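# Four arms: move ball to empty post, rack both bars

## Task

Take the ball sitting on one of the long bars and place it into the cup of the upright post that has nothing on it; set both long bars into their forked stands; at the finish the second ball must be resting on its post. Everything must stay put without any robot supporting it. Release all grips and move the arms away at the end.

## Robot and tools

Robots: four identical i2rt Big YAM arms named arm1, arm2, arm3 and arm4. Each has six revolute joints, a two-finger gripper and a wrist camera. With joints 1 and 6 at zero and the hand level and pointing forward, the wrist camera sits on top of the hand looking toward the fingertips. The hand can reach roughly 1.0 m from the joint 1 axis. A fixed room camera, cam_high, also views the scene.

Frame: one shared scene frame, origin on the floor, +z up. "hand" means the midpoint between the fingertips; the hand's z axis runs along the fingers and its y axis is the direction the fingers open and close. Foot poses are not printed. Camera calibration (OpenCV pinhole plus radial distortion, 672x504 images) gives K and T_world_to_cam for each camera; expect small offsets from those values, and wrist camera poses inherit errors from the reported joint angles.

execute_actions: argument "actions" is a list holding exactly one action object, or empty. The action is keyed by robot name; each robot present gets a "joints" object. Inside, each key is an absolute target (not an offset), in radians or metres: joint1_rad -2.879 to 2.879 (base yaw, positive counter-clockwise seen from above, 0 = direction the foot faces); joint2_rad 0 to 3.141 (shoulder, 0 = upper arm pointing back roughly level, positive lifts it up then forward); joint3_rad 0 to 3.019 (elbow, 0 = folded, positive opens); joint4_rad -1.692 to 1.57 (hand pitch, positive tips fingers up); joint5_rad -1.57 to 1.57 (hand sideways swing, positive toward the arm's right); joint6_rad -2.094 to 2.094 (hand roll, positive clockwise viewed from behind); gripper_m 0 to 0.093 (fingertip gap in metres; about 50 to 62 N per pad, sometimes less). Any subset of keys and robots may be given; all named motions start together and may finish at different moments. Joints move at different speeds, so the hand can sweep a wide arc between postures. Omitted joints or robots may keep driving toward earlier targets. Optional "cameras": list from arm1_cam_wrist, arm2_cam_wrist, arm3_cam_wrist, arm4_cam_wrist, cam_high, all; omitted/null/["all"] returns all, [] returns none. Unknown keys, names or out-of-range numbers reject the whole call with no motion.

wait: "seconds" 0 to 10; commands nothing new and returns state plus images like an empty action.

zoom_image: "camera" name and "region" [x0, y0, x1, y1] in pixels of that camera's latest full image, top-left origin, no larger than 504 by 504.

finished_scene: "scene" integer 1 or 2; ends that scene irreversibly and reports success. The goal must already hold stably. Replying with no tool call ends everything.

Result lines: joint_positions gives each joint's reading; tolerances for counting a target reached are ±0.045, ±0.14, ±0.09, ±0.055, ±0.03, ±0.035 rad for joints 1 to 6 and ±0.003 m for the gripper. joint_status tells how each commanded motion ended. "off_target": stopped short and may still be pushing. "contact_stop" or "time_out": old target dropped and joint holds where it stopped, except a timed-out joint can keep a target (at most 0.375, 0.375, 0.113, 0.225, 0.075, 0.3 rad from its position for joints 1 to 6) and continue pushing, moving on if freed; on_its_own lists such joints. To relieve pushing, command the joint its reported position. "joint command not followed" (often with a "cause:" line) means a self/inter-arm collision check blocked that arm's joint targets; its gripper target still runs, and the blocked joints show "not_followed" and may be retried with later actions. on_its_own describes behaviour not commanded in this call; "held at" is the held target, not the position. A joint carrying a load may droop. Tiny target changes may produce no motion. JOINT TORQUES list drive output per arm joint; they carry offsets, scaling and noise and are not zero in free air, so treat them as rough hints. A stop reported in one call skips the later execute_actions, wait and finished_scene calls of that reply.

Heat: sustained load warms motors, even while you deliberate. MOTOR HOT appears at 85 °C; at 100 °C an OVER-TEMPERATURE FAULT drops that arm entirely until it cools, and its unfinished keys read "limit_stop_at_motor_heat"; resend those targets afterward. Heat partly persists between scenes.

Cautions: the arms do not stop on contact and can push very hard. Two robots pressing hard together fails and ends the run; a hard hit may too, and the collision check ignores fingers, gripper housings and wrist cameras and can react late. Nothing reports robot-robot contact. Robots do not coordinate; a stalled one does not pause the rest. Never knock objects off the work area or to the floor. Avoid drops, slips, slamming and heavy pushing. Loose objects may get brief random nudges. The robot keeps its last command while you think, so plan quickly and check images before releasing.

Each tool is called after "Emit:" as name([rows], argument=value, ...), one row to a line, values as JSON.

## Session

Emit:
execute_actions(actions=[])

Scene clock: 0.00 s.
Joint torques (N m, as the arm reports them, + toward a larger angle): no reading
arm1.joint_positions: joint1_rad=-0.068 joint2_rad=+0.631 joint3_rad=+1.346 joint4_rad=-1.449 joint5_rad=-0.021 joint6_rad=-0.394 gripper_m=+0.095
arm1.joint_status: not commanded
arm1.hand: x=+1.2242 y=+0.0041 z=+1.3148 quat_wxyz=(+0.078, -0.898, -0.168, +0.400) (m; scene frame)
arm2.joint_positions: joint1_rad=-0.246 joint2_rad=+0.540 joint3_rad=+1.392 joint4_rad=-1.339 joint5_rad=-0.277 joint6_rad=-0.390 gripper_m=+0.095
arm2.joint_status: not commanded
arm2.hand: x=-0.0020 y=+1.2562 z=+1.4110 quat_wxyz=(-0.334, -0.503, -0.683, +0.411) (m; scene frame)
arm3.joint_positions: joint1_rad=-0.492 joint2_rad=+0.482 joint3_rad=+1.333 joint4_rad=-1.322 joint5_rad=-0.003 joint6_rad=+0.446 gripper_m=+0.094
arm3.joint_status: not commanded
arm3.hand: x=-1.2864 y=-0.0937 z=+1.3263 quat_wxyz=(-0.522, -0.396, -0.755, +0.019) (m; scene frame)
arm4.joint_positions: joint1_rad=-0.404 joint2_rad=+0.454 joint3_rad=+1.408 joint4_rad=-1.473 joint5_rad=-0.168 joint6_rad=+0.204 gripper_m=+0.095
arm4.joint_status: not commanded
arm4.hand: x=+0.0407 y=-1.3155 z=+1.3679 quat_wxyz=(-0.348, +0.419, -0.751, -0.374) (m; scene frame)
pictures: arm1_cam_wrist, arm2_cam_wrist, arm3_cam_wrist, arm4_cam_wrist, cam_high
camera_calibration (this result's frames):
arm1_cam_wrist: T_world_to_cam=[[-0.228237, 0.930497, 0.286504, -0.101733], [0.941708, 0.285692, -0.17767, -0.912516], [-0.247173, 0.229252, -0.941461, 1.6647], [0, 0, 0, 1]] pos_world=[1.24757, -0.0262749, 1.43427]
arm2_cam_wrist: T_world_to_cam=[[-0.960351, -0.147763, 0.236415, -0.146237], [-0.242729, 0.860298, -0.448296, -0.441107], [-0.137146, -0.487906, -0.862055, 1.95108], [0, 0, 0, 1]] pos_world=[0.020074, 1.30982, 1.51876]
arm3_cam_wrist: T_world_to_cam=[[-0.620623, -0.691588, -0.369504, -0.375813], [-0.570091, 0.721528, -0.39293, -0.139359], [0.538353, -0.0332103, -0.842065, 1.93329], [0, 0, 0, 1]] pos_world=[-1.35347, -0.0951519, 1.43433]
arm4_cam_wrist: T_world_to_cam=[[0.889937, -0.359999, -0.280025, -0.121621], [-0.44866, -0.801344, -0.395667, -0.487115], [-0.0819563, 0.477755, -0.874662, 1.95091], [0, 0, 0, 1]] pos_world=[0.0495752, -1.36619, 1.47959]
Images, in order (width x height): arm1_cam_wrist 672x504, arm2_cam_wrist 672x504, arm3_cam_wrist 672x504, arm4_cam_wrist 672x504, cam_high 672x504.

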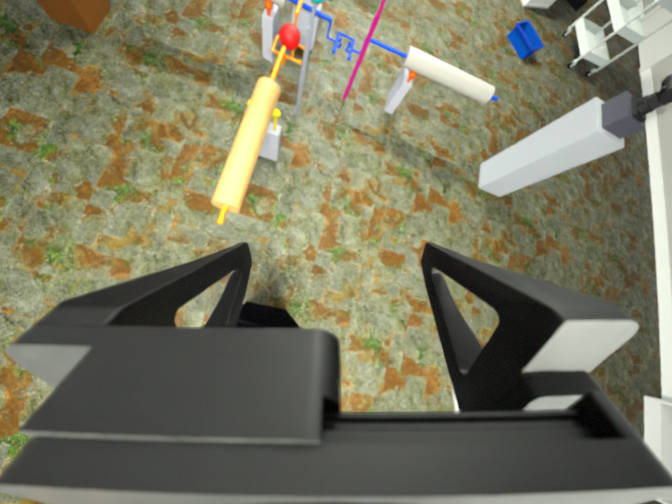

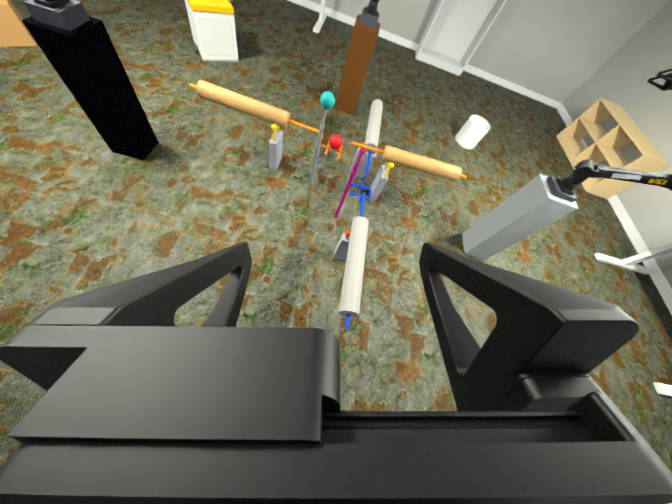

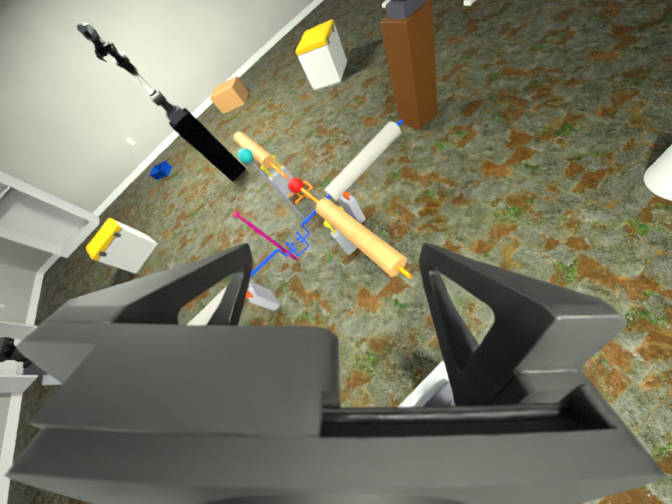

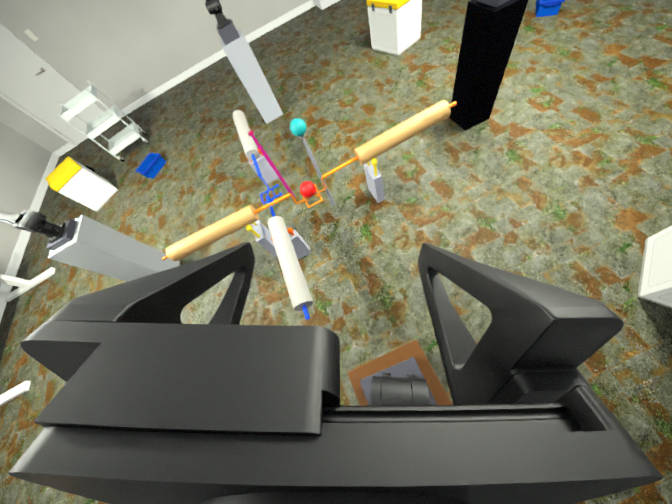

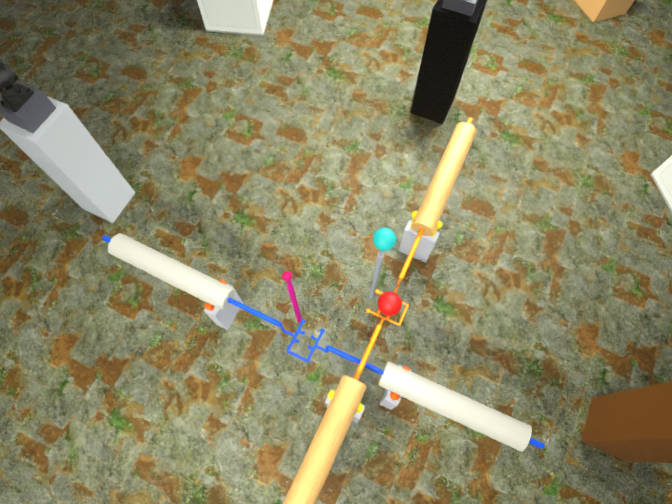

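Emit:
execute_actions([
  {"arm1":{"joints":{"joint1_rad":0.51,"joint2_rad":2.2,"joint3_rad":1.40,"joint4_rad":-0.72,"joint5_rad":0,"joint6_rad":0.525}},"arm3":{"joints":{"joint1_rad":-0.52,"joint2_rad":2.08,"joint3_rad":1.27,"joint4_rad":-0.72,"joint5_rad":0,"joint6_rad":-0.53}},"arm2":{"joints":{"joint1_rad":0,"joint2_rad":0.5,"joint3_rad":0.5,"joint4_rad":0,"joint5_rad":0,"joint6_rad":0}},"arm4":{"joints":{"joint1_rad":0,"joint2_rad":0.5,"joint3_rad":0.5,"joint4_rad":0,"joint5_rad":0,"joint6_rad":0}}},
])

Scene clock: 2.10 s.
Joint torques (N m, as the arm reports them, + toward a larger angle): arm1=[ -2.77 -19.42   7.38   0.89   0.2    0.18] | arm2=[ 1.56 -1.33 10.86  3.37  0.16  0.18] | arm3=[ -1.36 -18.18   5.1    1.05   0.02  -0.1 ] | arm4=[ 1.09  1.46 12.58  2.57  0.   -0.27]
arm1.joint_positions: joint1_rad=+0.517 joint2_rad=+2.200 joint3_rad=+1.380 joint4_rad=-0.730 joint5_rad=-0.001 joint6_rad=+0.514 gripper_m=+0.095
arm1.joint_status: all done
arm1.hand: x=+0.9684 y=-0.2959 z=+0.6920 quat_wxyz=(-0.005, -1.000, -0.019, +0.010) (m; scene frame)
arm2.joint_positions: joint1_rad=-0.004 joint2_rad=+0.507 joint3_rad=+0.509 joint4_rad=-0.027 joint5_rad=-0.003 joint6_rad=-0.011 gripper_m=+0.095
arm2.joint_status: all done
arm2.hand: x=-0.0041 y=+1.1029 z=+1.2222 quat_wxyz=(-0.489, -0.503, -0.504, +0.504) (m; scene frame)
arm3.joint_positions: joint1_rad=-0.513 joint2_rad=+2.077 joint3_rad=+1.261 joint4_rad=-0.727 joint5_rad=-0.002 joint6_rad=-0.517 gripper_m=+0.094
arm3.joint_status: all done
arm3.hand: x=-0.9937 y=-0.2757 z=+0.6888 quat_wxyz=(-0.012, -0.013, -1.000, +0.006) (m; scene frame)
arm4.joint_positions: joint1_rad=-0.008 joint2_rad=+0.507 joint3_rad=+0.498 joint4_rad=-0.028 joint5_rad=-0.002 joint6_rad=+0.008 gripper_m=+0.095
arm4.joint_status: all done
arm4.hand: x=+0.0191 y=-1.1037 z=+1.1839 quat_wxyz=(-0.500, +0.490, -0.521, -0.488) (m; scene frame)
pictures: arm1_cam_wrist, arm2_cam_wrist, arm3_cam_wrist, arm4_cam_wrist, cam_high
camera_calibration (this result's frames):
arm1_cam_wrist: T_world_to_cam=[[-0.0399637, 0.999179, 0.00663019, 0.329106], [0.824589, 0.0292317, 0.564977, -1.17296], [0.56432, 0.0280458, -0.82508, 0.157973], [0, 0, 0, 1]] pos_world=[0.891214, -0.298978, 0.790854]
arm2_cam_wrist: T_world_to_cam=[[-0.999379, 0.0268649, 0.0228195, -0.0578988], [-0.00231378, 0.595996, -0.802984, 0.331629], [-0.0351724, -0.802538, -0.595563, 1.73486], [0, 0, 0, 1]] pos_world=[0.00392385, 1.1962, 1.30083]
arm3_cam_wrist: T_world_to_cam=[[-0.0114947, -0.999752, 0.0190626, -0.302926], [-0.826807, 0.0202244, 0.562122, -1.19789], [-0.562368, -0.00929963, -0.826835, 0.135138], [0, 0, 0, 1]] pos_world=[-0.917907, -0.277368, 0.790871]
arm4_cam_wrist: T_world_to_cam=[[0.999333, -0.0291026, -0.0220813, -0.0199127], [-0.0351967, -0.605131, -0.795348, 0.281872], [0.00978458, 0.795594, -0.605751, 1.7177], [0, 0, 0, 1]] pos_world=[0.0130134, -1.1966, 1.26424]
Images, in order (width x height): arm1_cam_wrist 672x504, arm2_cam_wrist 672x504, arm3_cam_wrist 672x504, arm4_cam_wrist 672x504, cam_high 672x504.

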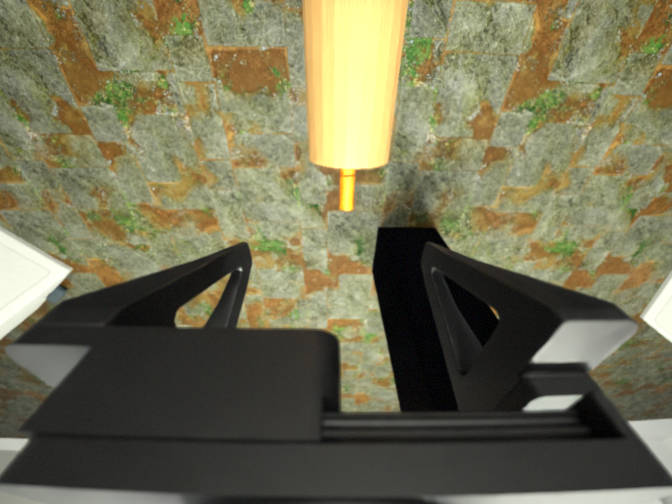

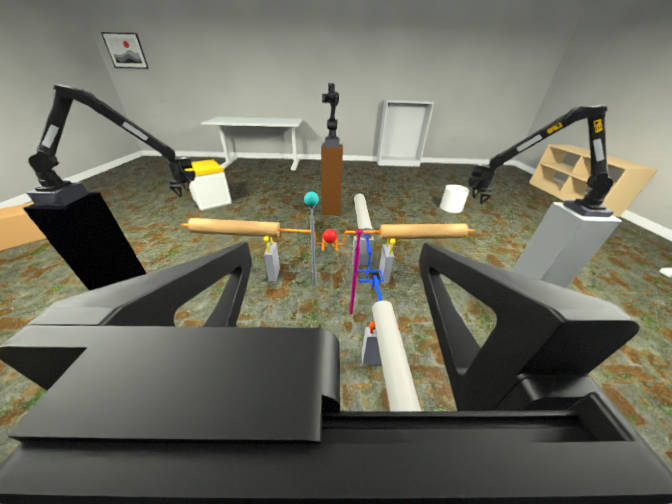

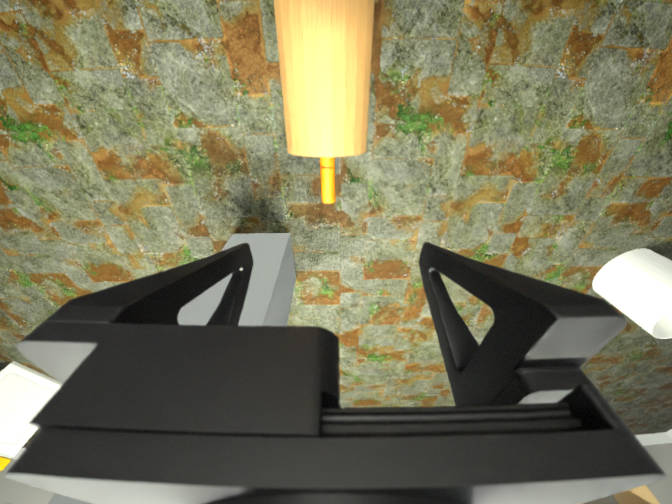

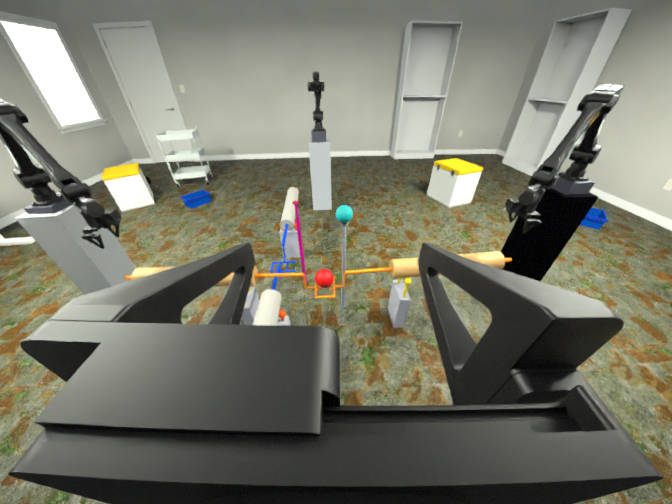

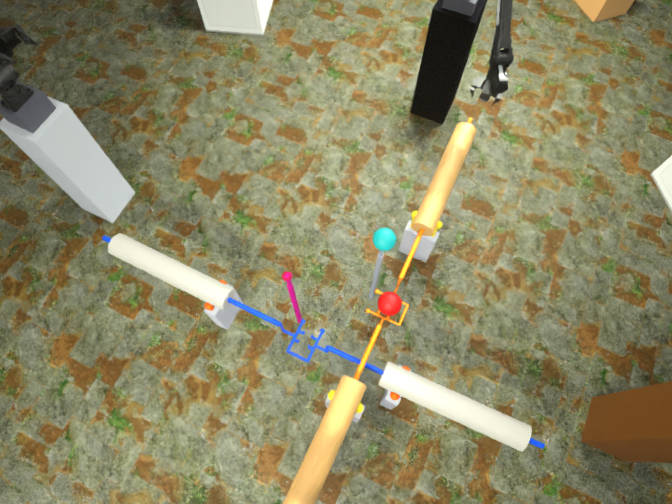

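Emit:
zoom_image(camera="cam_high", region=[260, 210, 460, 420])

Emit:
zoom_image(camera="arm4_cam_wrist", region=[240, 180, 420, 330])

Emit:
zoom_image(camera="arm2_cam_wrist", region=[250, 180, 430, 330])

Region (260, 210, 460, 420) of cam_high's 672x504 image, scaled by 2.400, with more detail than that image has; it fills the left 480 columns of this view, and the rest is white.

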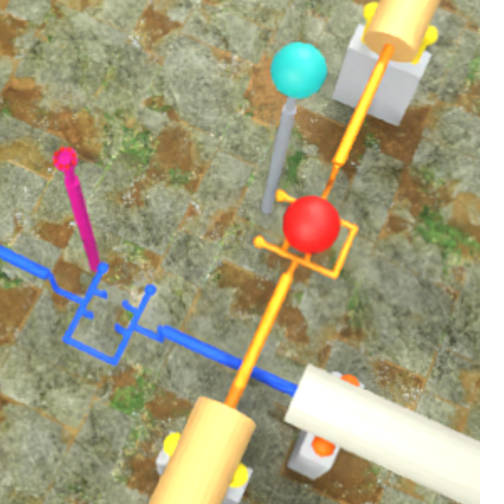

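Region (240, 180, 420, 330) of arm4_cam_wrist's 672x504 image, scaled by 2.800, with more detail than that image has.

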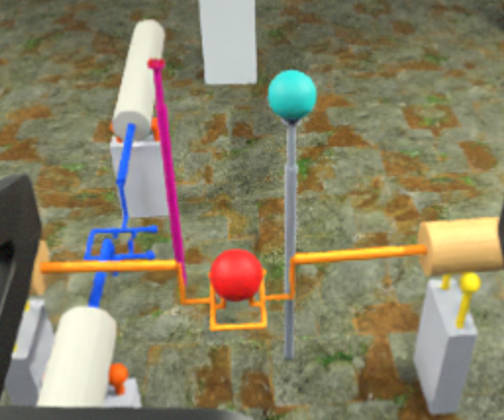

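Region (250, 180, 430, 330) of arm2_cam_wrist's 672x504 image, scaled by 2.800, with more detail than that image has.

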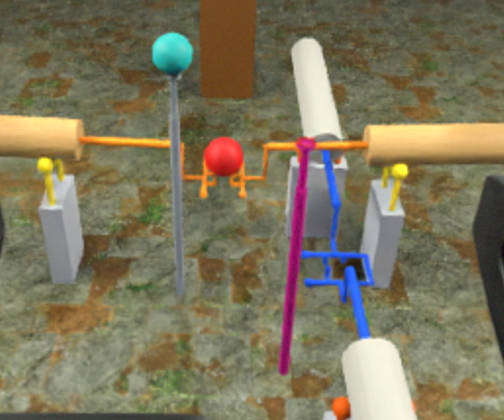

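Emit:
execute_actions([
  {"arm1":{"joints":{"joint1_rad":0.51,"joint2_rad":2.44,"joint3_rad":1.40,"joint4_rad":-0.52}},"arm3":{"joints":{"joint1_rad":-0.518,"joint2_rad":2.345,"joint3_rad":1.31,"joint4_rad":-0.53}}},
], cameras=["arm1_cam_wrist","arm3_cam_wrist"])

Scene clock: 4.17 s.
Joint torques (N m, as the arm reports them, + toward a larger angle): arm1=[ -2.81 -21.26   5.41   0.73   0.2    0.17] | arm2=[ 1.19 -1.34 10.65  3.37  0.14  0.18] | arm3=[ -1.32 -20.75   4.04   0.98   0.    -0.08] | arm4=[ 1.09  1.49 12.58  2.57  0.01 -0.27]
arm1.joint_positions: joint1_rad=+0.517 joint2_rad=+2.458 joint3_rad=+1.382 joint4_rad=-0.529 joint5_rad=-0.001 joint6_rad=+0.515 gripper_m=+0.095
arm1.joint_status: all done
arm1.hand: x=+0.9971 y=-0.2778 z=+0.5554 quat_wxyz=(+0.009, -1.000, -0.019, -0.014) (m; scene frame)
arm2.joint_positions: joint1_rad=-0.004 joint2_rad=+0.507 joint3_rad=+0.509 joint4_rad=-0.027 joint5_rad=-0.003 joint6_rad=-0.011 gripper_m=+0.095
arm2.joint_status: not commanded
arm2.hand: x=-0.0041 y=+1.1029 z=+1.2222 quat_wxyz=(-0.489, -0.503, -0.504, +0.504) (m; scene frame)
arm3.joint_positions: joint1_rad=-0.513 joint2_rad=+2.367 joint3_rad=+1.295 joint4_rad=-0.538 joint5_rad=-0.002 joint6_rad=-0.517 gripper_m=+0.094
arm3.joint_status: all done
arm3.hand: x=-1.0112 y=-0.2652 z=+0.5498 quat_wxyz=(+0.017, -0.013, -1.000, -0.011) (m; scene frame)
arm4.joint_positions: joint1_rad=-0.008 joint2_rad=+0.507 joint3_rad=+0.498 joint4_rad=-0.028 joint5_rad=-0.002 joint6_rad=+0.008 gripper_m=+0.095
arm4.joint_status: not commanded
arm4.hand: x=+0.0191 y=-1.1037 z=+1.1839 quat_wxyz=(-0.500, +0.490, -0.521, -0.488) (m; scene frame)
pictures: arm1_cam_wrist, arm3_cam_wrist
camera_calibration (this result's frames):
arm1_cam_wrist: T_world_to_cam=[[-0.0400456, 0.998622, 0.0339094, 0.2979], [0.796879, 0.011445, 0.60403, -1.11906], [0.60281, 0.0512104, -0.79624, -0.0194112], [0, 0, 0, 1]] pos_world=[0.915386, -0.283688, 0.650388]
arm3_cam_wrist: T_world_to_cam=[[-0.0106705, -0.99983, -0.0150107, -0.270463], [-0.793146, -0.000678885, 0.609031, -1.13179], [-0.608938, 0.0184044, -0.793004, -0.047904], [0, 0, 0, 1]] pos_world=[-0.929735, -0.270304, 0.64725]
Images, in order (width x height): arm1_cam_wrist 672x504, arm3_cam_wrist 672x504.

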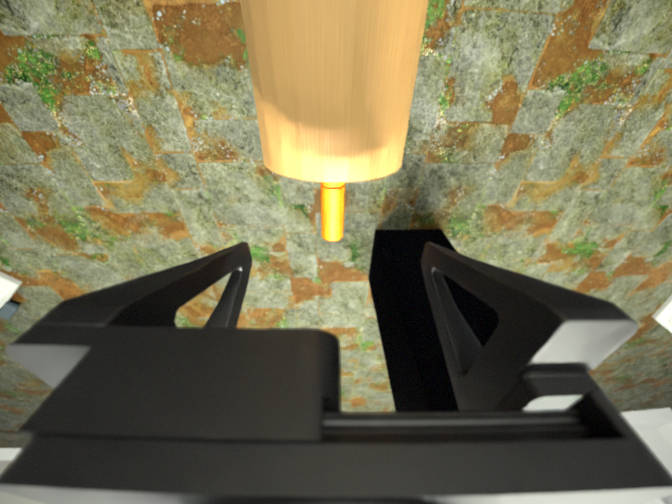

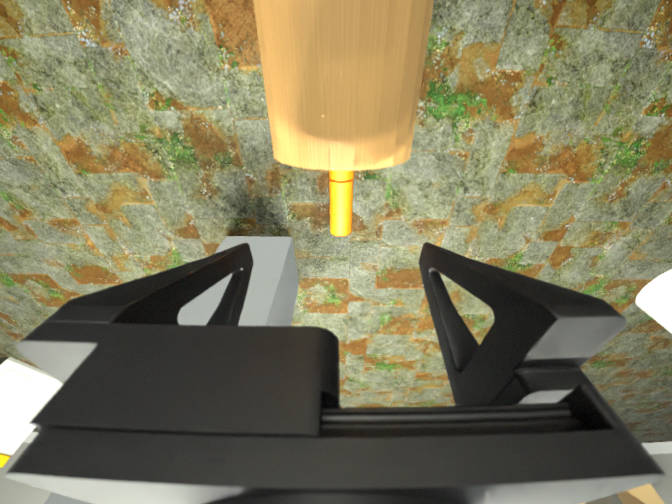

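Emit:
execute_actions([
  {"arm1":{"joints":{"joint2_rad":2.69,"joint4_rad":-0.33}},"arm3":{"joints":{"joint2_rad":2.61,"joint4_rad":-0.30}}},
], cameras=[])

Emit:
execute_actions([
  {"arm1":{"joints":{"joint3_rad":1.535,"joint4_rad":-0.42}},"arm3":{"joints":{"joint3_rad":1.445,"joint4_rad":-0.405}}},
], cameras=["arm1_cam_wrist","arm3_cam_wrist"])

Scene clock: 5.63 s.
Joint torques (N m, as the arm reports them, + toward a larger angle): arm1=[ -2.49 -19.96   3.03   0.61   0.05   0.14] | arm2=[ 0.76 -1.38 10.78  3.43  0.17  0.23] | arm3=[ -1.43 -20.73   2.22   0.96   0.01  -0.11] | arm4=[ 1.09  1.46 12.57  2.58  0.01 -0.27]
arm1.joint_positions: joint1_rad=+0.516 joint2_rad=+2.705 joint3_rad=+1.388 joint4_rad=-0.338 joint5_rad=+0.003 joint6_rad=+0.518 gripper_m=+0.095
arm1.joint_status: all done
arm1.hand: x=+1.0491 y=-0.2440 z=+0.4347 quat_wxyz=(+0.023, -0.999, -0.016, -0.034) (m; scene frame)
arm2.joint_positions: joint1_rad=-0.004 joint2_rad=+0.507 joint3_rad=+0.509 joint4_rad=-0.027 joint5_rad=-0.003 joint6_rad=-0.011 gripper_m=+0.095
arm2.joint_status: not commanded
arm2.hand: x=-0.0041 y=+1.1029 z=+1.2222 quat_wxyz=(-0.489, -0.503, -0.504, +0.504) (m; scene frame)
arm3.joint_positions: joint1_rad=-0.513 joint2_rad=+2.633 joint3_rad=+1.300 joint4_rad=-0.308 joint5_rad=-0.002 joint6_rad=-0.519 gripper_m=+0.094
arm3.joint_status: all done
arm3.hand: x=-1.0581 y=-0.2372 z=+0.4233 quat_wxyz=(+0.030, -0.013, -0.999, -0.019) (m; scene frame)
arm4.joint_positions: joint1_rad=-0.008 joint2_rad=+0.507 joint3_rad=+0.498 joint4_rad=-0.028 joint5_rad=-0.002 joint6_rad=+0.008 gripper_m=+0.095
arm4.joint_status: not commanded
arm4.hand: x=+0.0191 y=-1.1037 z=+1.1839 quat_wxyz=(-0.500, +0.490, -0.521, -0.488) (m; scene frame)
pictures: none
No camera images: the call's "cameras" was empty. Leave "cameras" out to get every camera's image.

Scene clock: 6.70 s.
Joint torques (N m, as the arm reports them, + toward a larger angle): arm1=[ -2.46 -20.93   4.29   0.34   0.09   0.08] | arm2=[ 0.74 -1.15 10.64  3.35  0.19  0.19] | arm3=[ -1.36 -21.92   3.72   0.53  -0.13  -0.13] | arm4=[ 1.12  1.48 12.58  2.57  0.   -0.27]
arm1.joint_positions: joint1_rad=+0.516 joint2_rad=+2.700 joint3_rad=+1.522 joint4_rad=-0.417 joint5_rad=+0.001 joint6_rad=+0.525 gripper_m=+0.095
arm1.joint_status: all done
arm1.hand: x=+0.9940 y=-0.2781 z=+0.4527 quat_wxyz=(+0.007, -1.000, -0.013, -0.009) (m; scene frame)
arm2.joint_positions: joint1_rad=-0.004 joint2_rad=+0.507 joint3_rad=+0.509 joint4_rad=-0.027 joint5_rad=-0.003 joint6_rad=-0.011 gripper_m=+0.095
arm2.joint_status: not commanded
arm2.hand: x=-0.0041 y=+1.1029 z=+1.2222 quat_wxyz=(-0.489, -0.503, -0.504, +0.504) (m; scene frame)
arm3.joint_positions: joint1_rad=-0.515 joint2_rad=+2.633 joint3_rad=+1.427 joint4_rad=-0.402 joint5_rad=+0.002 joint6_rad=-0.521 gripper_m=+0.094
arm3.joint_status: all done
arm3.hand: x=-1.0126 y=-0.2669 z=+0.4374 quat_wxyz=(+0.017, -0.012, -1.000, -0.008) (m; scene frame)
arm4.joint_positions: joint1_rad=-0.008 joint2_rad=+0.507 joint3_rad=+0.498 joint4_rad=-0.028 joint5_rad=-0.002 joint6_rad=+0.008 gripper_m=+0.095
arm4.joint_status: not commanded
arm4.hand: x=+0.0191 y=-1.1037 z=+1.1839 quat_wxyz=(-0.500, +0.490, -0.521, -0.488) (m; scene frame)
pictures: arm1_cam_wrist, arm3_cam_wrist
camera_calibration (this result's frames):
arm1_cam_wrist: T_world_to_cam=[[-0.0283481, 0.999134, 0.0304724, 0.291585], [0.803633, 0.00465112, 0.595107, -1.05906], [0.594449, 0.0413588, -0.803069, -0.0906592], [0, 0, 0, 1]] pos_world=[0.913253, -0.282657, 0.548562]
arm3_cam_wrist: T_world_to_cam=[[-0.00975153, -0.999897, -0.0105457, -0.274934], [-0.792859, 0.00130513, 0.609404, -1.06375], [-0.609327, 0.0143039, -0.79279, -0.139426], [0, 0, 0, 1]] pos_world=[-0.931043, -0.271523, 0.53482]
Images, in order (width x height): arm1_cam_wrist 672x504, arm3_cam_wrist 672x504.

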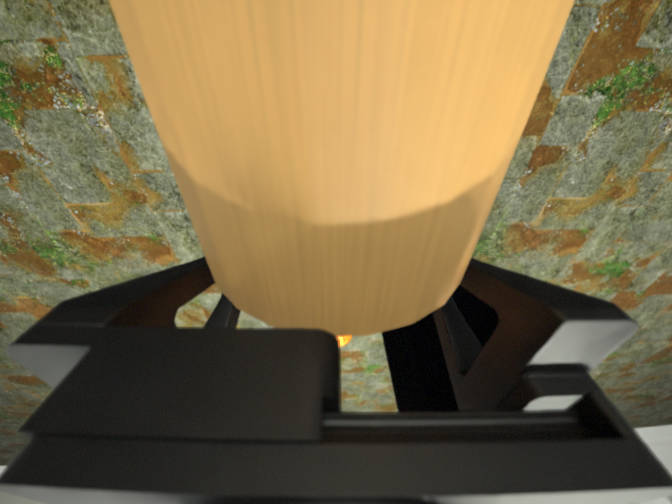

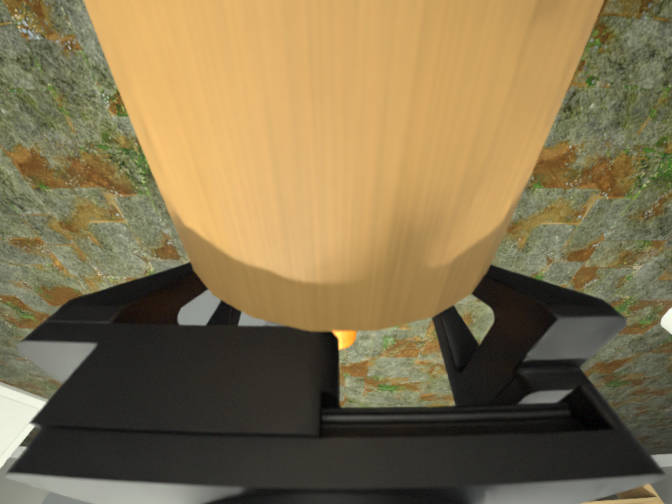

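Emit:
execute_actions([
  {"arm1":{"joints":{"gripper_m":0}},"arm3":{"joints":{"gripper_m":0}}},
], cameras=["arm1_cam_wrist","arm3_cam_wrist","cam_high"])

Scene clock: 7.53 s.
Joint torques (N m, as the arm reports them, + toward a larger angle): arm1=[ -3.29 -20.91   5.02   0.92   0.41  -0.01] | arm2=[ 1.01 -0.93 10.75  3.34  0.18  0.17] | arm3=[ -0.92 -21.54   3.44   0.6   -0.23  -0.02] | arm4=[ 1.09  1.48 12.58  2.57  0.   -0.27]
arm1.joint_positions: joint1_rad=+0.526 joint2_rad=+2.700 joint3_rad=+1.509 joint4_rad=-0.434 joint5_rad=-0.006 joint6_rad=+0.533 gripper_m=+0.020
arm1.joint_status: gripper_m off_target (ended at +0.020, target +0.000)
arm1.hand: x=+1.0079 y=-0.2774 z=+0.4511 quat_wxyz=(+0.012, -1.000, -0.014, -0.024) (m; scene frame)
arm2.joint_positions: joint1_rad=-0.004 joint2_rad=+0.507 joint3_rad=+0.509 joint4_rad=-0.027 joint5_rad=-0.003 joint6_rad=-0.011 gripper_m=+0.095
arm2.joint_status: not commanded
arm2.hand: x=-0.0041 y=+1.1029 z=+1.2222 quat_wxyz=(-0.489, -0.503, -0.504, +0.504) (m; scene frame)
arm3.joint_positions: joint1_rad=-0.518 joint2_rad=+2.633 joint3_rad=+1.427 joint4_rad=-0.402 joint5_rad=+0.004 joint6_rad=-0.524 gripper_m=+0.018
arm3.joint_status: gripper_m off_target (ended at +0.018, target +0.000)
arm3.hand: x=-1.0134 y=-0.2682 z=+0.4374 quat_wxyz=(+0.018, -0.012, -1.000, -0.008) (m; scene frame)
arm4.joint_positions: joint1_rad=-0.008 joint2_rad=+0.507 joint3_rad=+0.498 joint4_rad=-0.028 joint5_rad=-0.002 joint6_rad=+0.008 gripper_m=+0.095
arm4.joint_status: not commanded
arm4.hand: x=+0.0191 y=-1.1037 z=+1.1839 quat_wxyz=(-0.500, +0.490, -0.521, -0.488) (m; scene frame)
pictures: arm1_cam_wrist, arm3_cam_wrist, cam_high
camera_calibration (this result's frames):
arm1_cam_wrist: T_world_to_cam=[[-0.0305816, 0.998744, 0.0396988, 0.289315], [0.785348, -0.000559254, 0.619054, -1.0631], [0.618299, 0.050109, -0.784344, -0.130288], [0, 0, 0, 1]] pos_world=[0.924312, -0.283018, 0.544444]
arm3_cam_wrist: T_world_to_cam=[[-0.00892772, -0.99992, -0.00901259, -0.276064], [-0.792287, 0.00157445, 0.610146, -1.06405], [-0.610083, 0.0125878, -0.792237, -0.141351], [0, 0, 0, 1]] pos_world=[-0.931731, -0.272588, 0.534753]
Images, in order (width x height): arm1_cam_wrist 672x504, arm3_cam_wrist 672x504, cam_high 672x504.

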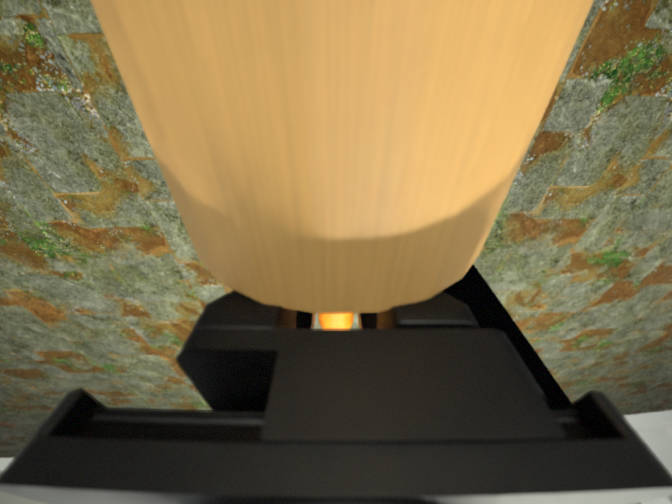

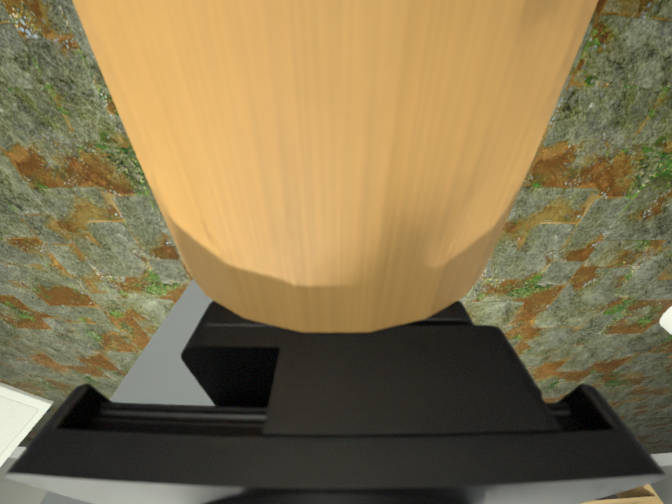

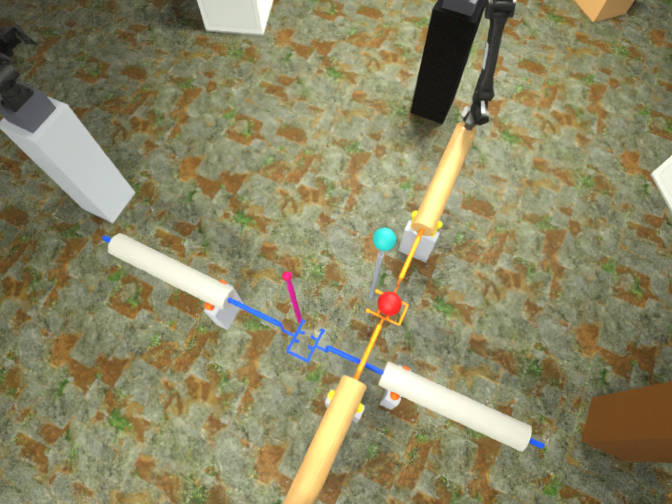

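Emit:
execute_actions([
  {"arm1":{"joints":{"joint2_rad":2.52,"joint3_rad":1.395,"joint4_rad":-0.45}},"arm3":{"joints":{"joint2_rad":2.44,"joint3_rad":1.33,"joint4_rad":-0.44}}},
], cameras=[])

Emit:
execute_actions([
  {"arm1":{"joints":{"joint2_rad":2.33,"joint3_rad":1.315,"joint4_rad":-0.555}},"arm3":{"joints":{"joint2_rad":2.248,"joint3_rad":1.265,"joint4_rad":-0.572}}},
], cameras=[])

Emit:
execute_actions([
  {"arm1":{"joints":{"joint2_rad":2.15,"joint3_rad":1.29,"joint4_rad":-0.70}},"arm3":{"joints":{"joint2_rad":2.065,"joint3_rad":1.25,"joint4_rad":-0.73}}},
], cameras=[])

Emit:
execute_actions([
  {"arm1":{"joints":{"joint2_rad":2.0,"joint3_rad":1.29,"joint4_rad":-0.84}},"arm3":{"joints":{"joint2_rad":1.92,"joint3_rad":1.27,"joint4_rad":-0.883}}},
], cameras=["arm1_cam_wrist","arm4_cam_wrist"])

Scene clock: 8.93 s.
Joint torques (N m, as the arm reports them, + toward a larger angle): arm1=[ -2.1  -22.09   3.86   0.34   0.21   0.18] | arm2=[ 1.16 -1.59 10.69  3.29  0.12  0.18] | arm3=[ -1.06 -24.68   2.75   0.52  -0.07  -0.04] | arm4=[ 1.14  1.47 12.57  2.58  0.01 -0.27]
arm1.joint_positions: joint1_rad=+0.506 joint2_rad=+2.552 joint3_rad=+1.389 joint4_rad=-0.449 joint5_rad=-0.001 joint6_rad=+0.513 gripper_m=+0.020
arm1.joint_status: all done
arm1.hand: x=+1.0071 y=-0.2647 z=+0.5087 quat_wxyz=(+0.011, -1.000, -0.013, -0.017) (m; scene frame)
arm2.joint_positions: joint1_rad=-0.004 joint2_rad=+0.507 joint3_rad=+0.509 joint4_rad=-0.027 joint5_rad=-0.003 joint6_rad=-0.011 gripper_m=+0.095
arm2.joint_status: not commanded
arm2.hand: x=-0.0041 y=+1.1029 z=+1.2222 quat_wxyz=(-0.489, -0.503, -0.504, +0.504) (m; scene frame)
arm3.joint_positions: joint1_rad=-0.512 joint2_rad=+2.492 joint3_rad=+1.328 joint4_rad=-0.436 joint5_rad=+0.002 joint6_rad=-0.522 gripper_m=+0.018
arm3.joint_status: all done
arm3.hand: x=-1.0152 y=-0.2634 z=+0.4932 quat_wxyz=(+0.013, -0.010, -1.000, -0.006) (m; scene frame)
arm4.joint_positions: joint1_rad=-0.008 joint2_rad=+0.507 joint3_rad=+0.498 joint4_rad=-0.028 joint5_rad=-0.002 joint6_rad=+0.008 gripper_m=+0.095
arm4.joint_status: not commanded
arm4.hand: x=+0.0191 y=-1.1037 z=+1.1839 quat_wxyz=(-0.500, +0.490, -0.521, -0.488) (m; scene frame)
pictures: none
No camera images: the call's "cameras" was empty. Leave "cameras" out to get every camera's image.

Scene clock: 9.90 s.
Joint torques (N m, as the arm reports them, + toward a larger angle): arm1=[ -2.11 -21.72   5.09   0.31   0.22   0.13] | arm2=[ 1.29 -2.01 10.72  3.33  0.16  0.22] | arm3=[ -0.27 -22.35   3.51   0.81  -0.13  -0.03] | arm4=[ 1.08  1.49 12.58  2.58  0.   -0.27]
arm1.joint_positions: joint1_rad=+0.511 joint2_rad=+2.361 joint3_rad=+1.302 joint4_rad=-0.553 joint5_rad=-0.002 joint6_rad=+0.518 gripper_m=+0.020
arm1.joint_status: all done
arm1.hand: x=+1.0089 y=-0.2671 z=+0.5903 quat_wxyz=(+0.010, -1.000, -0.014, -0.017) (m; scene frame)
arm2.joint_positions: joint1_rad=-0.004 joint2_rad=+0.507 joint3_rad=+0.509 joint4_rad=-0.027 joint5_rad=-0.003 joint6_rad=-0.011 gripper_m=+0.095
arm2.joint_status: not commanded
arm2.hand: x=-0.0041 y=+1.1029 z=+1.2222 quat_wxyz=(-0.489, -0.503, -0.504, +0.504) (m; scene frame)
arm3.joint_positions: joint1_rad=-0.517 joint2_rad=+2.292 joint3_rad=+1.259 joint4_rad=-0.569 joint5_rad=+0.002 joint6_rad=-0.527 gripper_m=+0.018
arm3.joint_status: all done
arm3.hand: x=-1.0146 y=-0.2668 z=+0.5806 quat_wxyz=(+0.014, -0.011, -1.000, -0.007) (m; scene frame)
arm4.joint_positions: joint1_rad=-0.008 joint2_rad=+0.507 joint3_rad=+0.498 joint4_rad=-0.028 joint5_rad=-0.002 joint6_rad=+0.008 gripper_m=+0.095
arm4.joint_status: not commanded
arm4.hand: x=+0.0191 y=-1.1037 z=+1.1839 quat_wxyz=(-0.500, +0.490, -0.521, -0.488) (m; scene frame)
pictures: none
No camera images: the call's "cameras" was empty. Leave "cameras" out to get every camera's image.

Scene clock: 10.87 s.
Joint torques (N m, as the arm reports them, + toward a larger angle): arm1=[ -2.52 -20.78   6.71   0.5    0.3    0.09] | arm2=[ 1.26 -1.38 10.7   3.54  0.15  0.18] | arm3=[  0.39 -21.32   5.2    0.72  -0.24  -0.02] | arm4=[ 1.12  1.48 12.58  2.58  0.01 -0.27]
arm1.joint_positions: joint1_rad=+0.516 joint2_rad=+2.178 joint3_rad=+1.269 joint4_rad=-0.703 joint5_rad=-0.004 joint6_rad=+0.523 gripper_m=+0.020
arm1.joint_status: all done
arm1.hand: x=+1.0081 y=-0.2710 z=+0.6761 quat_wxyz=(+0.009, -1.000, -0.014, -0.018) (m; scene frame)
arm2.joint_positions: joint1_rad=-0.004 joint2_rad=+0.507 joint3_rad=+0.509 joint4_rad=-0.027 joint5_rad=-0.003 joint6_rad=-0.011 gripper_m=+0.095
arm2.joint_status: not commanded
arm2.hand: x=-0.0041 y=+1.1029 z=+1.2222 quat_wxyz=(-0.489, -0.503, -0.504, +0.504) (m; scene frame)
arm3.joint_positions: joint1_rad=-0.523 joint2_rad=+2.107 joint3_rad=+1.234 joint4_rad=-0.733 joint5_rad=+0.004 joint6_rad=-0.532 gripper_m=+0.018
arm3.joint_status: all done
arm3.hand: x=-1.0164 y=-0.2693 z=+0.6673 quat_wxyz=(+0.016, -0.011, -1.000, -0.007) (m; scene frame)
arm4.joint_positions: joint1_rad=-0.008 joint2_rad=+0.507 joint3_rad=+0.498 joint4_rad=-0.028 joint5_rad=-0.002 joint6_rad=+0.008 gripper_m=+0.095
arm4.joint_status: not commanded
arm4.hand: x=+0.0191 y=-1.1037 z=+1.1839 quat_wxyz=(-0.500, +0.490, -0.521, -0.488) (m; scene frame)
pictures: none
No camera images: the call's "cameras" was empty. Leave "cameras" out to get every camera's image.

Scene clock: 11.83 s.
Joint torques (N m, as the arm reports them, + toward a larger angle): arm1=[ -2.38 -20.1    7.68   0.52   0.27   0.1 ] | arm2=[ 0.71 -1.3  10.69  3.29  0.13  0.2 ] | arm3=[ -0.13 -19.72   7.18   0.51  -0.2   -0.01] | arm4=[ 1.08  1.46 12.57  2.57  0.   -0.27]
arm1.joint_positions: joint1_rad=+0.511 joint2_rad=+2.028 joint3_rad=+1.269 joint4_rad=-0.844 joint5_rad=-0.003 joint6_rad=+0.521 gripper_m=+0.020
arm1.joint_status: all done
arm1.hand: x=+1.0061 y=-0.2693 z=+0.7522 quat_wxyz=(+0.007, -1.000, -0.012, -0.013) (m; scene frame)
arm2.joint_positions: joint1_rad=-0.004 joint2_rad=+0.507 joint3_rad=+0.509 joint4_rad=-0.027 joint5_rad=-0.003 joint6_rad=-0.011 gripper_m=+0.095
arm2.joint_status: not commanded
arm2.hand: x=-0.0041 y=+1.1029 z=+1.2222 quat_wxyz=(-0.489, -0.503, -0.504, +0.504) (m; scene frame)
arm3.joint_positions: joint1_rad=-0.519 joint2_rad=+1.957 joint3_rad=+1.234 joint4_rad=-0.882 joint5_rad=+0.003 joint6_rad=-0.528 gripper_m=+0.018
arm3.joint_status: all done
arm3.hand: x=-1.0196 y=-0.2649 z=+0.7414 quat_wxyz=(+0.016, -0.011, -1.000, -0.007) (m; scene frame)
arm4.joint_positions: joint1_rad=-0.008 joint2_rad=+0.507 joint3_rad=+0.498 joint4_rad=-0.028 joint5_rad=-0.002 joint6_rad=+0.008 gripper_m=+0.095
arm4.joint_status: not commanded
arm4.hand: x=+0.0191 y=-1.1037 z=+1.1839 quat_wxyz=(-0.500, +0.490, -0.521, -0.488) (m; scene frame)
pictures: arm1_cam_wrist, arm4_cam_wrist
camera_calibration (this result's frames):
arm1_cam_wrist: T_world_to_cam=[[-0.0269822, 0.999158, 0.0309147, 0.272282], [0.798013, 0.0029044, 0.602633, -1.24749], [0.602035, 0.0409308, -0.79742, 0.13033], [0, 0, 0, 1]] pos_world=[0.924396, -0.273764, 0.847287]
arm4_cam_wrist: T_world_to_cam=[[0.999333, -0.0291026, -0.0220813, -0.0199127], [-0.0351967, -0.605131, -0.795348, 0.281872], [0.00978458, 0.795594, -0.605751, 1.7177], [0, 0, 0, 1]] pos_world=[0.0130134, -1.1966, 1.26424]
Images, in order (width x height): arm1_cam_wrist 672x504, arm4_cam_wrist 672x504.

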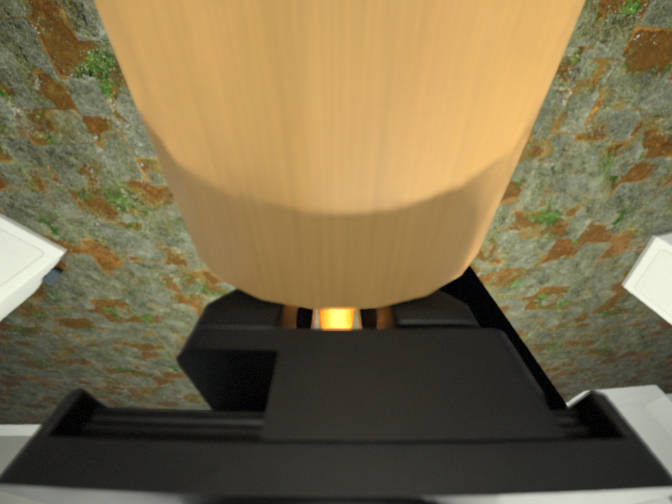

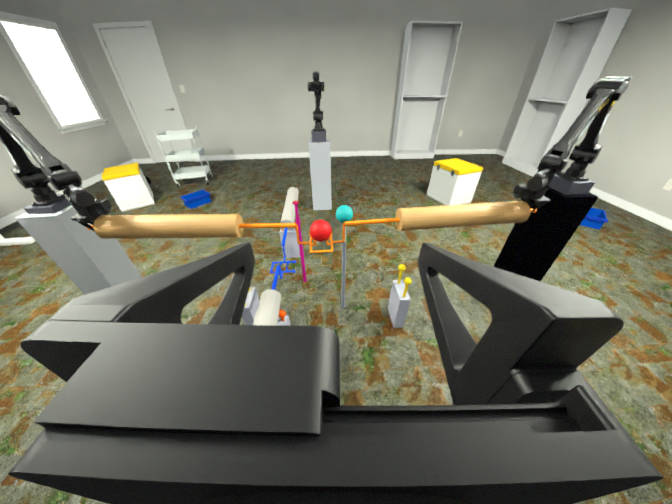

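Emit:
execute_actions([
  {"arm1":{"joints":{"joint2_rad":1.885,"joint3_rad":1.35,"joint4_rad":-1.01}},"arm3":{"joints":{"joint2_rad":1.82,"joint3_rad":1.36,"joint4_rad":-1.065}}},
], cameras=[])

Emit:
execute_actions([
  {"arm1":{"joints":{"joint2_rad":1.78,"joint3_rad":1.425,"joint4_rad":-1.18}},"arm3":{"joints":{"joint2_rad":1.725,"joint3_rad":1.45,"joint4_rad":-1.25}}},
], cameras=["arm4_cam_wrist","cam_high"])

Scene clock: 13.00 s.
Joint torques (N m, as the arm reports them, + toward a larger angle): arm1=[ -2.2  -19.32  10.81  -0.05   0.05   0.11] | arm2=[ 1.39 -1.73 10.71  3.46  0.1   0.19] | arm3=[ -0.26 -20.77   9.74   0.06   0.05  -0.04] | arm4=[ 1.11  1.48 12.58  2.59  0.   -0.27]
arm1.joint_positions: joint1_rad=+0.510 joint2_rad=+1.909 joint3_rad=+1.295 joint4_rad=-0.999 joint5_rad=+0.003 joint6_rad=+0.521 gripper_m=+0.020
arm1.joint_status: all done
arm1.hand: x=+1.0105 y=-0.2651 z=+0.8199 quat_wxyz=(+0.013, -1.000, -0.012, -0.017) (m; scene frame)
arm2.joint_positions: joint1_rad=-0.004 joint2_rad=+0.507 joint3_rad=+0.509 joint4_rad=-0.027 joint5_rad=-0.003 joint6_rad=-0.011 gripper_m=+0.095
arm2.joint_status: not commanded
arm2.hand: x=-0.0041 y=+1.1029 z=+1.2222 quat_wxyz=(-0.489, -0.503, -0.504, +0.504) (m; scene frame)
arm3.joint_positions: joint1_rad=-0.518 joint2_rad=+1.860 joint3_rad=+1.298 joint4_rad=-1.051 joint5_rad=-0.003 joint6_rad=-0.528 gripper_m=+0.018
arm3.joint_status: all done
arm3.hand: x=-1.0169 y=-0.2645 z=+0.8090 quat_wxyz=(+0.018, -0.010, -1.000, -0.012) (m; scene frame)
arm4.joint_positions: joint1_rad=-0.008 joint2_rad=+0.507 joint3_rad=+0.498 joint4_rad=-0.028 joint5_rad=-0.002 joint6_rad=+0.008 gripper_m=+0.095
arm4.joint_status: not commanded
arm4.hand: x=+0.0191 y=-1.1037 z=+1.1839 quat_wxyz=(-0.500, +0.490, -0.521, -0.488) (m; scene frame)
pictures: none
No camera images: the call's "cameras" was empty. Leave "cameras" out to get every camera's image.

Scene clock: 14.00 s.
Joint torques (N m, as the arm reports them, + toward a larger angle): arm1=[ -2.13 -18.71  11.75  -0.04   0.02   0.1 ] | arm2=[ 1.49 -1.39 10.82  3.33  0.13  0.16] | arm3=[ -1.29 -20.26  10.26   0.07   0.05  -0.02] | arm4=[ 1.11  1.49 12.58  2.57  0.   -0.27]
arm1.joint_positions: joint1_rad=+0.510 joint2_rad=+1.805 joint3_rad=+1.368 joint4_rad=-1.169 joint5_rad=+0.003 joint6_rad=+0.521 gripper_m=+0.020
arm1.joint_status: all done
arm1.hand: x=+1.0106 y=-0.2649 z=+0.8963 quat_wxyz=(+0.011, -1.000, -0.012, -0.013) (m; scene frame)
arm2.joint_positions: joint1_rad=-0.004 joint2_rad=+0.507 joint3_rad=+0.509 joint4_rad=-0.027 joint5_rad=-0.003 joint6_rad=-0.011 gripper_m=+0.095
arm2.joint_status: not commanded
arm2.hand: x=-0.0041 y=+1.1029 z=+1.2222 quat_wxyz=(-0.489, -0.503, -0.504, +0.504) (m; scene frame)
arm3.joint_positions: joint1_rad=-0.517 joint2_rad=+1.763 joint3_rad=+1.387 joint4_rad=-1.235 joint5_rad=-0.003 joint6_rad=-0.528 gripper_m=+0.018
arm3.joint_status: all done
arm3.hand: x=-1.0179 y=-0.2635 z=+0.8876 quat_wxyz=(+0.017, -0.010, -1.000, -0.011) (m; scene frame)
arm4.joint_positions: joint1_rad=-0.008 joint2_rad=+0.507 joint3_rad=+0.498 joint4_rad=-0.028 joint5_rad=-0.002 joint6_rad=+0.008 gripper_m=+0.095
arm4.joint_status: not commanded
arm4.hand: x=+0.0191 y=-1.1037 z=+1.1839 quat_wxyz=(-0.500, +0.490, -0.521, -0.488) (m; scene frame)
pictures: arm4_cam_wrist, cam_high
camera_calibration (this result's frames):
arm4_cam_wrist: T_world_to_cam=[[0.999333, -0.0291026, -0.0220813, -0.0199127], [-0.0351967, -0.605131, -0.795348, 0.281872], [0.00978458, 0.795594, -0.605751, 1.7177], [0, 0, 0, 1]] pos_world=[0.0130134, -1.1966, 1.26424]
Images, in order (width x height): arm4_cam_wrist 672x504, cam_high 672x504.

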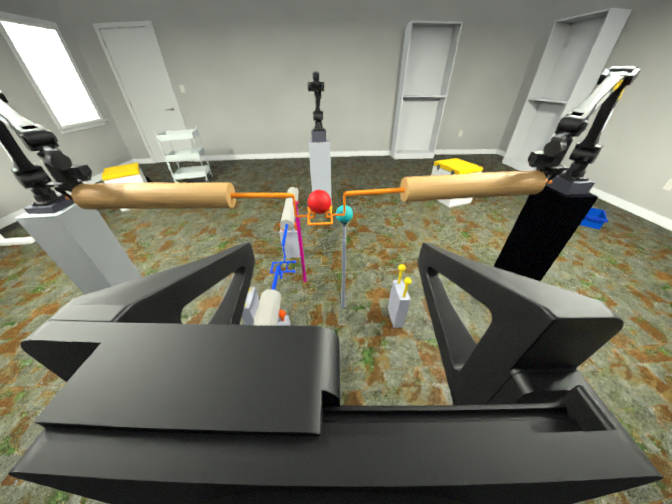

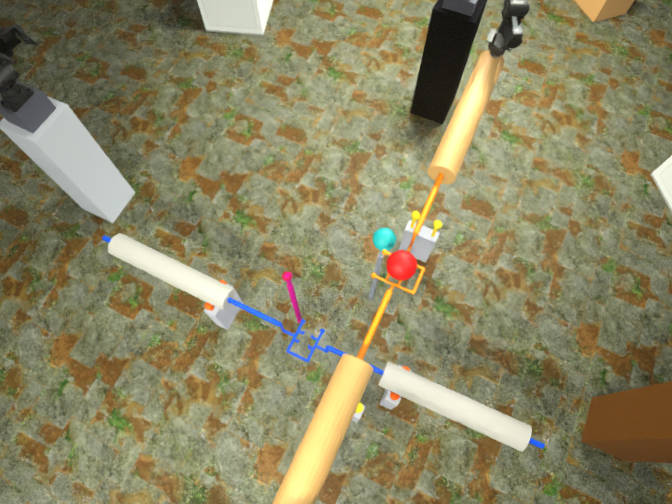

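Emit:
execute_actions([
  {"arm1":{"joints":{"joint1_rad":0.445,"joint2_rad":1.93,"joint3_rad":1.61,"joint4_rad":-1.225,"joint6_rad":0.455}},"arm3":{"joints":{"joint1_rad":-0.60,"joint2_rad":1.60,"joint3_rad":1.225,"joint4_rad":-1.17,"joint6_rad":-0.61}}},
], cameras=[])

Emit:
execute_actions([
  {"arm1":{"joints":{"joint1_rad":0.39,"joint2_rad":2.085,"joint3_rad":1.87,"joint4_rad":-1.325,"joint6_rad":0.40}},"arm3":{"joints":{"joint1_rad":-0.70,"joint2_rad":1.47,"joint3_rad":1.08,"joint4_rad":-1.145,"joint6_rad":-0.71}}},
], cameras=["arm4_cam_wrist","cam_high"])

Scene clock: 15.57 s.
Joint torques (N m, as the arm reports them, + toward a larger angle): arm1=[ -1.63 -21.39  12.2   -0.34  -0.13   0.16] | arm2=[ 1.36 -0.86 10.69  3.56  0.13  0.16] | arm3=[ -0.91 -19.68   6.84   0.69  -0.1    0.1 ] | arm4=[ 1.1   1.49 12.57  2.57  0.   -0.27]
arm1.joint_positions: joint1_rad=+0.439 joint2_rad=+1.957 joint3_rad=+1.549 joint4_rad=-1.206 joint5_rad=+0.007 joint6_rad=+0.446 gripper_m=+0.020
arm1.joint_status: all done
arm1.hand: x=+0.9446 y=-0.2576 z=+0.8791 quat_wxyz=(+0.013, -1.000, -0.014, -0.017) (m; scene frame)
arm2.joint_positions: joint1_rad=-0.004 joint2_rad=+0.507 joint3_rad=+0.509 joint4_rad=-0.027 joint5_rad=-0.003 joint6_rad=-0.011 gripper_m=+0.095
arm2.joint_status: not commanded
arm2.hand: x=-0.0041 y=+1.1029 z=+1.2222 quat_wxyz=(-0.489, -0.503, -0.504, +0.504) (m; scene frame)
arm3.joint_positions: joint1_rad=-0.601 joint2_rad=+1.657 joint3_rad=+1.211 joint4_rad=-1.171 joint5_rad=+0.000 joint6_rad=-0.618 gripper_m=+0.018
arm3.joint_status: all done
arm3.hand: x=-1.0828 y=-0.2691 z=+0.8760 quat_wxyz=(+0.019, -0.007, -1.000, -0.013) (m; scene frame)
arm4.joint_positions: joint1_rad=-0.008 joint2_rad=+0.507 joint3_rad=+0.498 joint4_rad=-0.028 joint5_rad=-0.002 joint6_rad=+0.008 gripper_m=+0.095
arm4.joint_status: not commanded
arm4.hand: x=+0.0191 y=-1.1037 z=+1.1839 quat_wxyz=(-0.500, +0.490, -0.521, -0.488) (m; scene frame)
pictures: none
No camera images: the call's "cameras" was empty. Leave "cameras" out to get every camera's image.

Scene clock: 16.60 s.
Joint torques (N m, as the arm reports them, + toward a larger angle): arm1=[ -2.12 -23.33  13.2   -0.63  -0.14   0.21] | arm2=[ 0.99 -1.94 10.65  3.39  0.19  0.2 ] | arm3=[ -0.52 -16.2    7.18   0.73  -0.33   0.05] | arm4=[ 1.07  1.48 12.58  2.57  0.01 -0.27]
arm1.joint_positions: joint1_rad=+0.386 joint2_rad=+2.109 joint3_rad=+1.798 joint4_rad=-1.299 joint5_rad=+0.007 joint6_rad=+0.388 gripper_m=+0.020
arm1.joint_status: all done
arm1.hand: x=+0.8758 y=-0.2551 z=+0.8793 quat_wxyz=(+0.011, -1.000, -0.017, -0.015) (m; scene frame)
arm2.joint_positions: joint1_rad=-0.004 joint2_rad=+0.507 joint3_rad=+0.509 joint4_rad=-0.027 joint5_rad=-0.003 joint6_rad=-0.011 gripper_m=+0.095
arm2.joint_status: not commanded
arm2.hand: x=-0.0041 y=+1.1029 z=+1.2222 quat_wxyz=(-0.489, -0.503, -0.504, +0.504) (m; scene frame)
arm3.joint_positions: joint1_rad=-0.699 joint2_rad=+1.518 joint3_rad=+1.060 joint4_rad=-1.148 joint5_rad=+0.007 joint6_rad=-0.718 gripper_m=+0.018
arm3.joint_status: all done
arm3.hand: x=-1.1505 y=-0.2701 z=+0.8817 quat_wxyz=(+0.016, -0.006, -1.000, -0.009) (m; scene frame)
arm4.joint_positions: joint1_rad=-0.008 joint2_rad=+0.507 joint3_rad=+0.498 joint4_rad=-0.028 joint5_rad=-0.002 joint6_rad=+0.008 gripper_m=+0.095
arm4.joint_status: not commanded
arm4.hand: x=+0.0191 y=-1.1037 z=+1.1839 quat_wxyz=(-0.500, +0.490, -0.521, -0.488) (m; scene frame)
pictures: arm4_cam_wrist, cam_high
camera_calibration (this result's frames):
arm4_cam_wrist: T_world_to_cam=[[0.999333, -0.0291026, -0.0220813, -0.0199127], [-0.0351967, -0.605131, -0.795348, 0.281872], [0.00978458, 0.795594, -0.605751, 1.7177], [0, 0, 0, 1]] pos_world=[0.0130134, -1.1966, 1.26424]
Images, in order (width x height): arm4_cam_wrist 672x504, cam_high 672x504.

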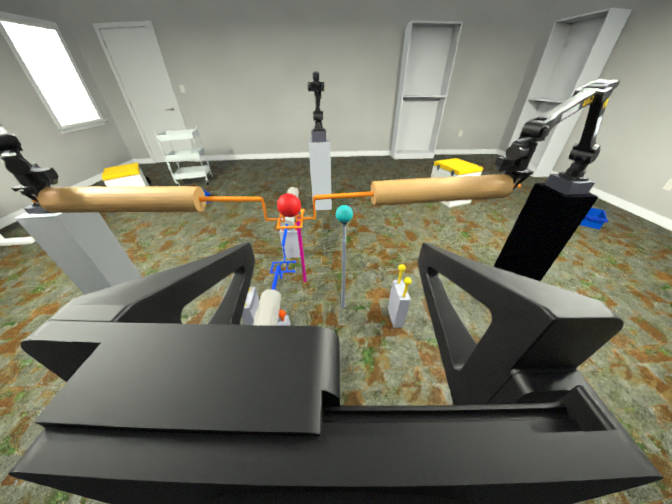

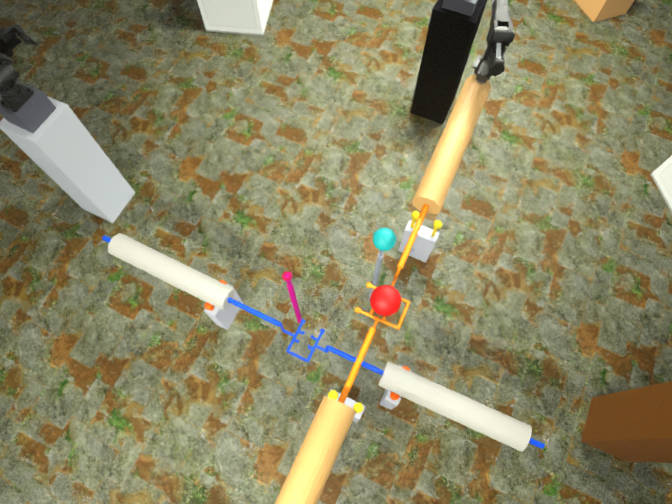

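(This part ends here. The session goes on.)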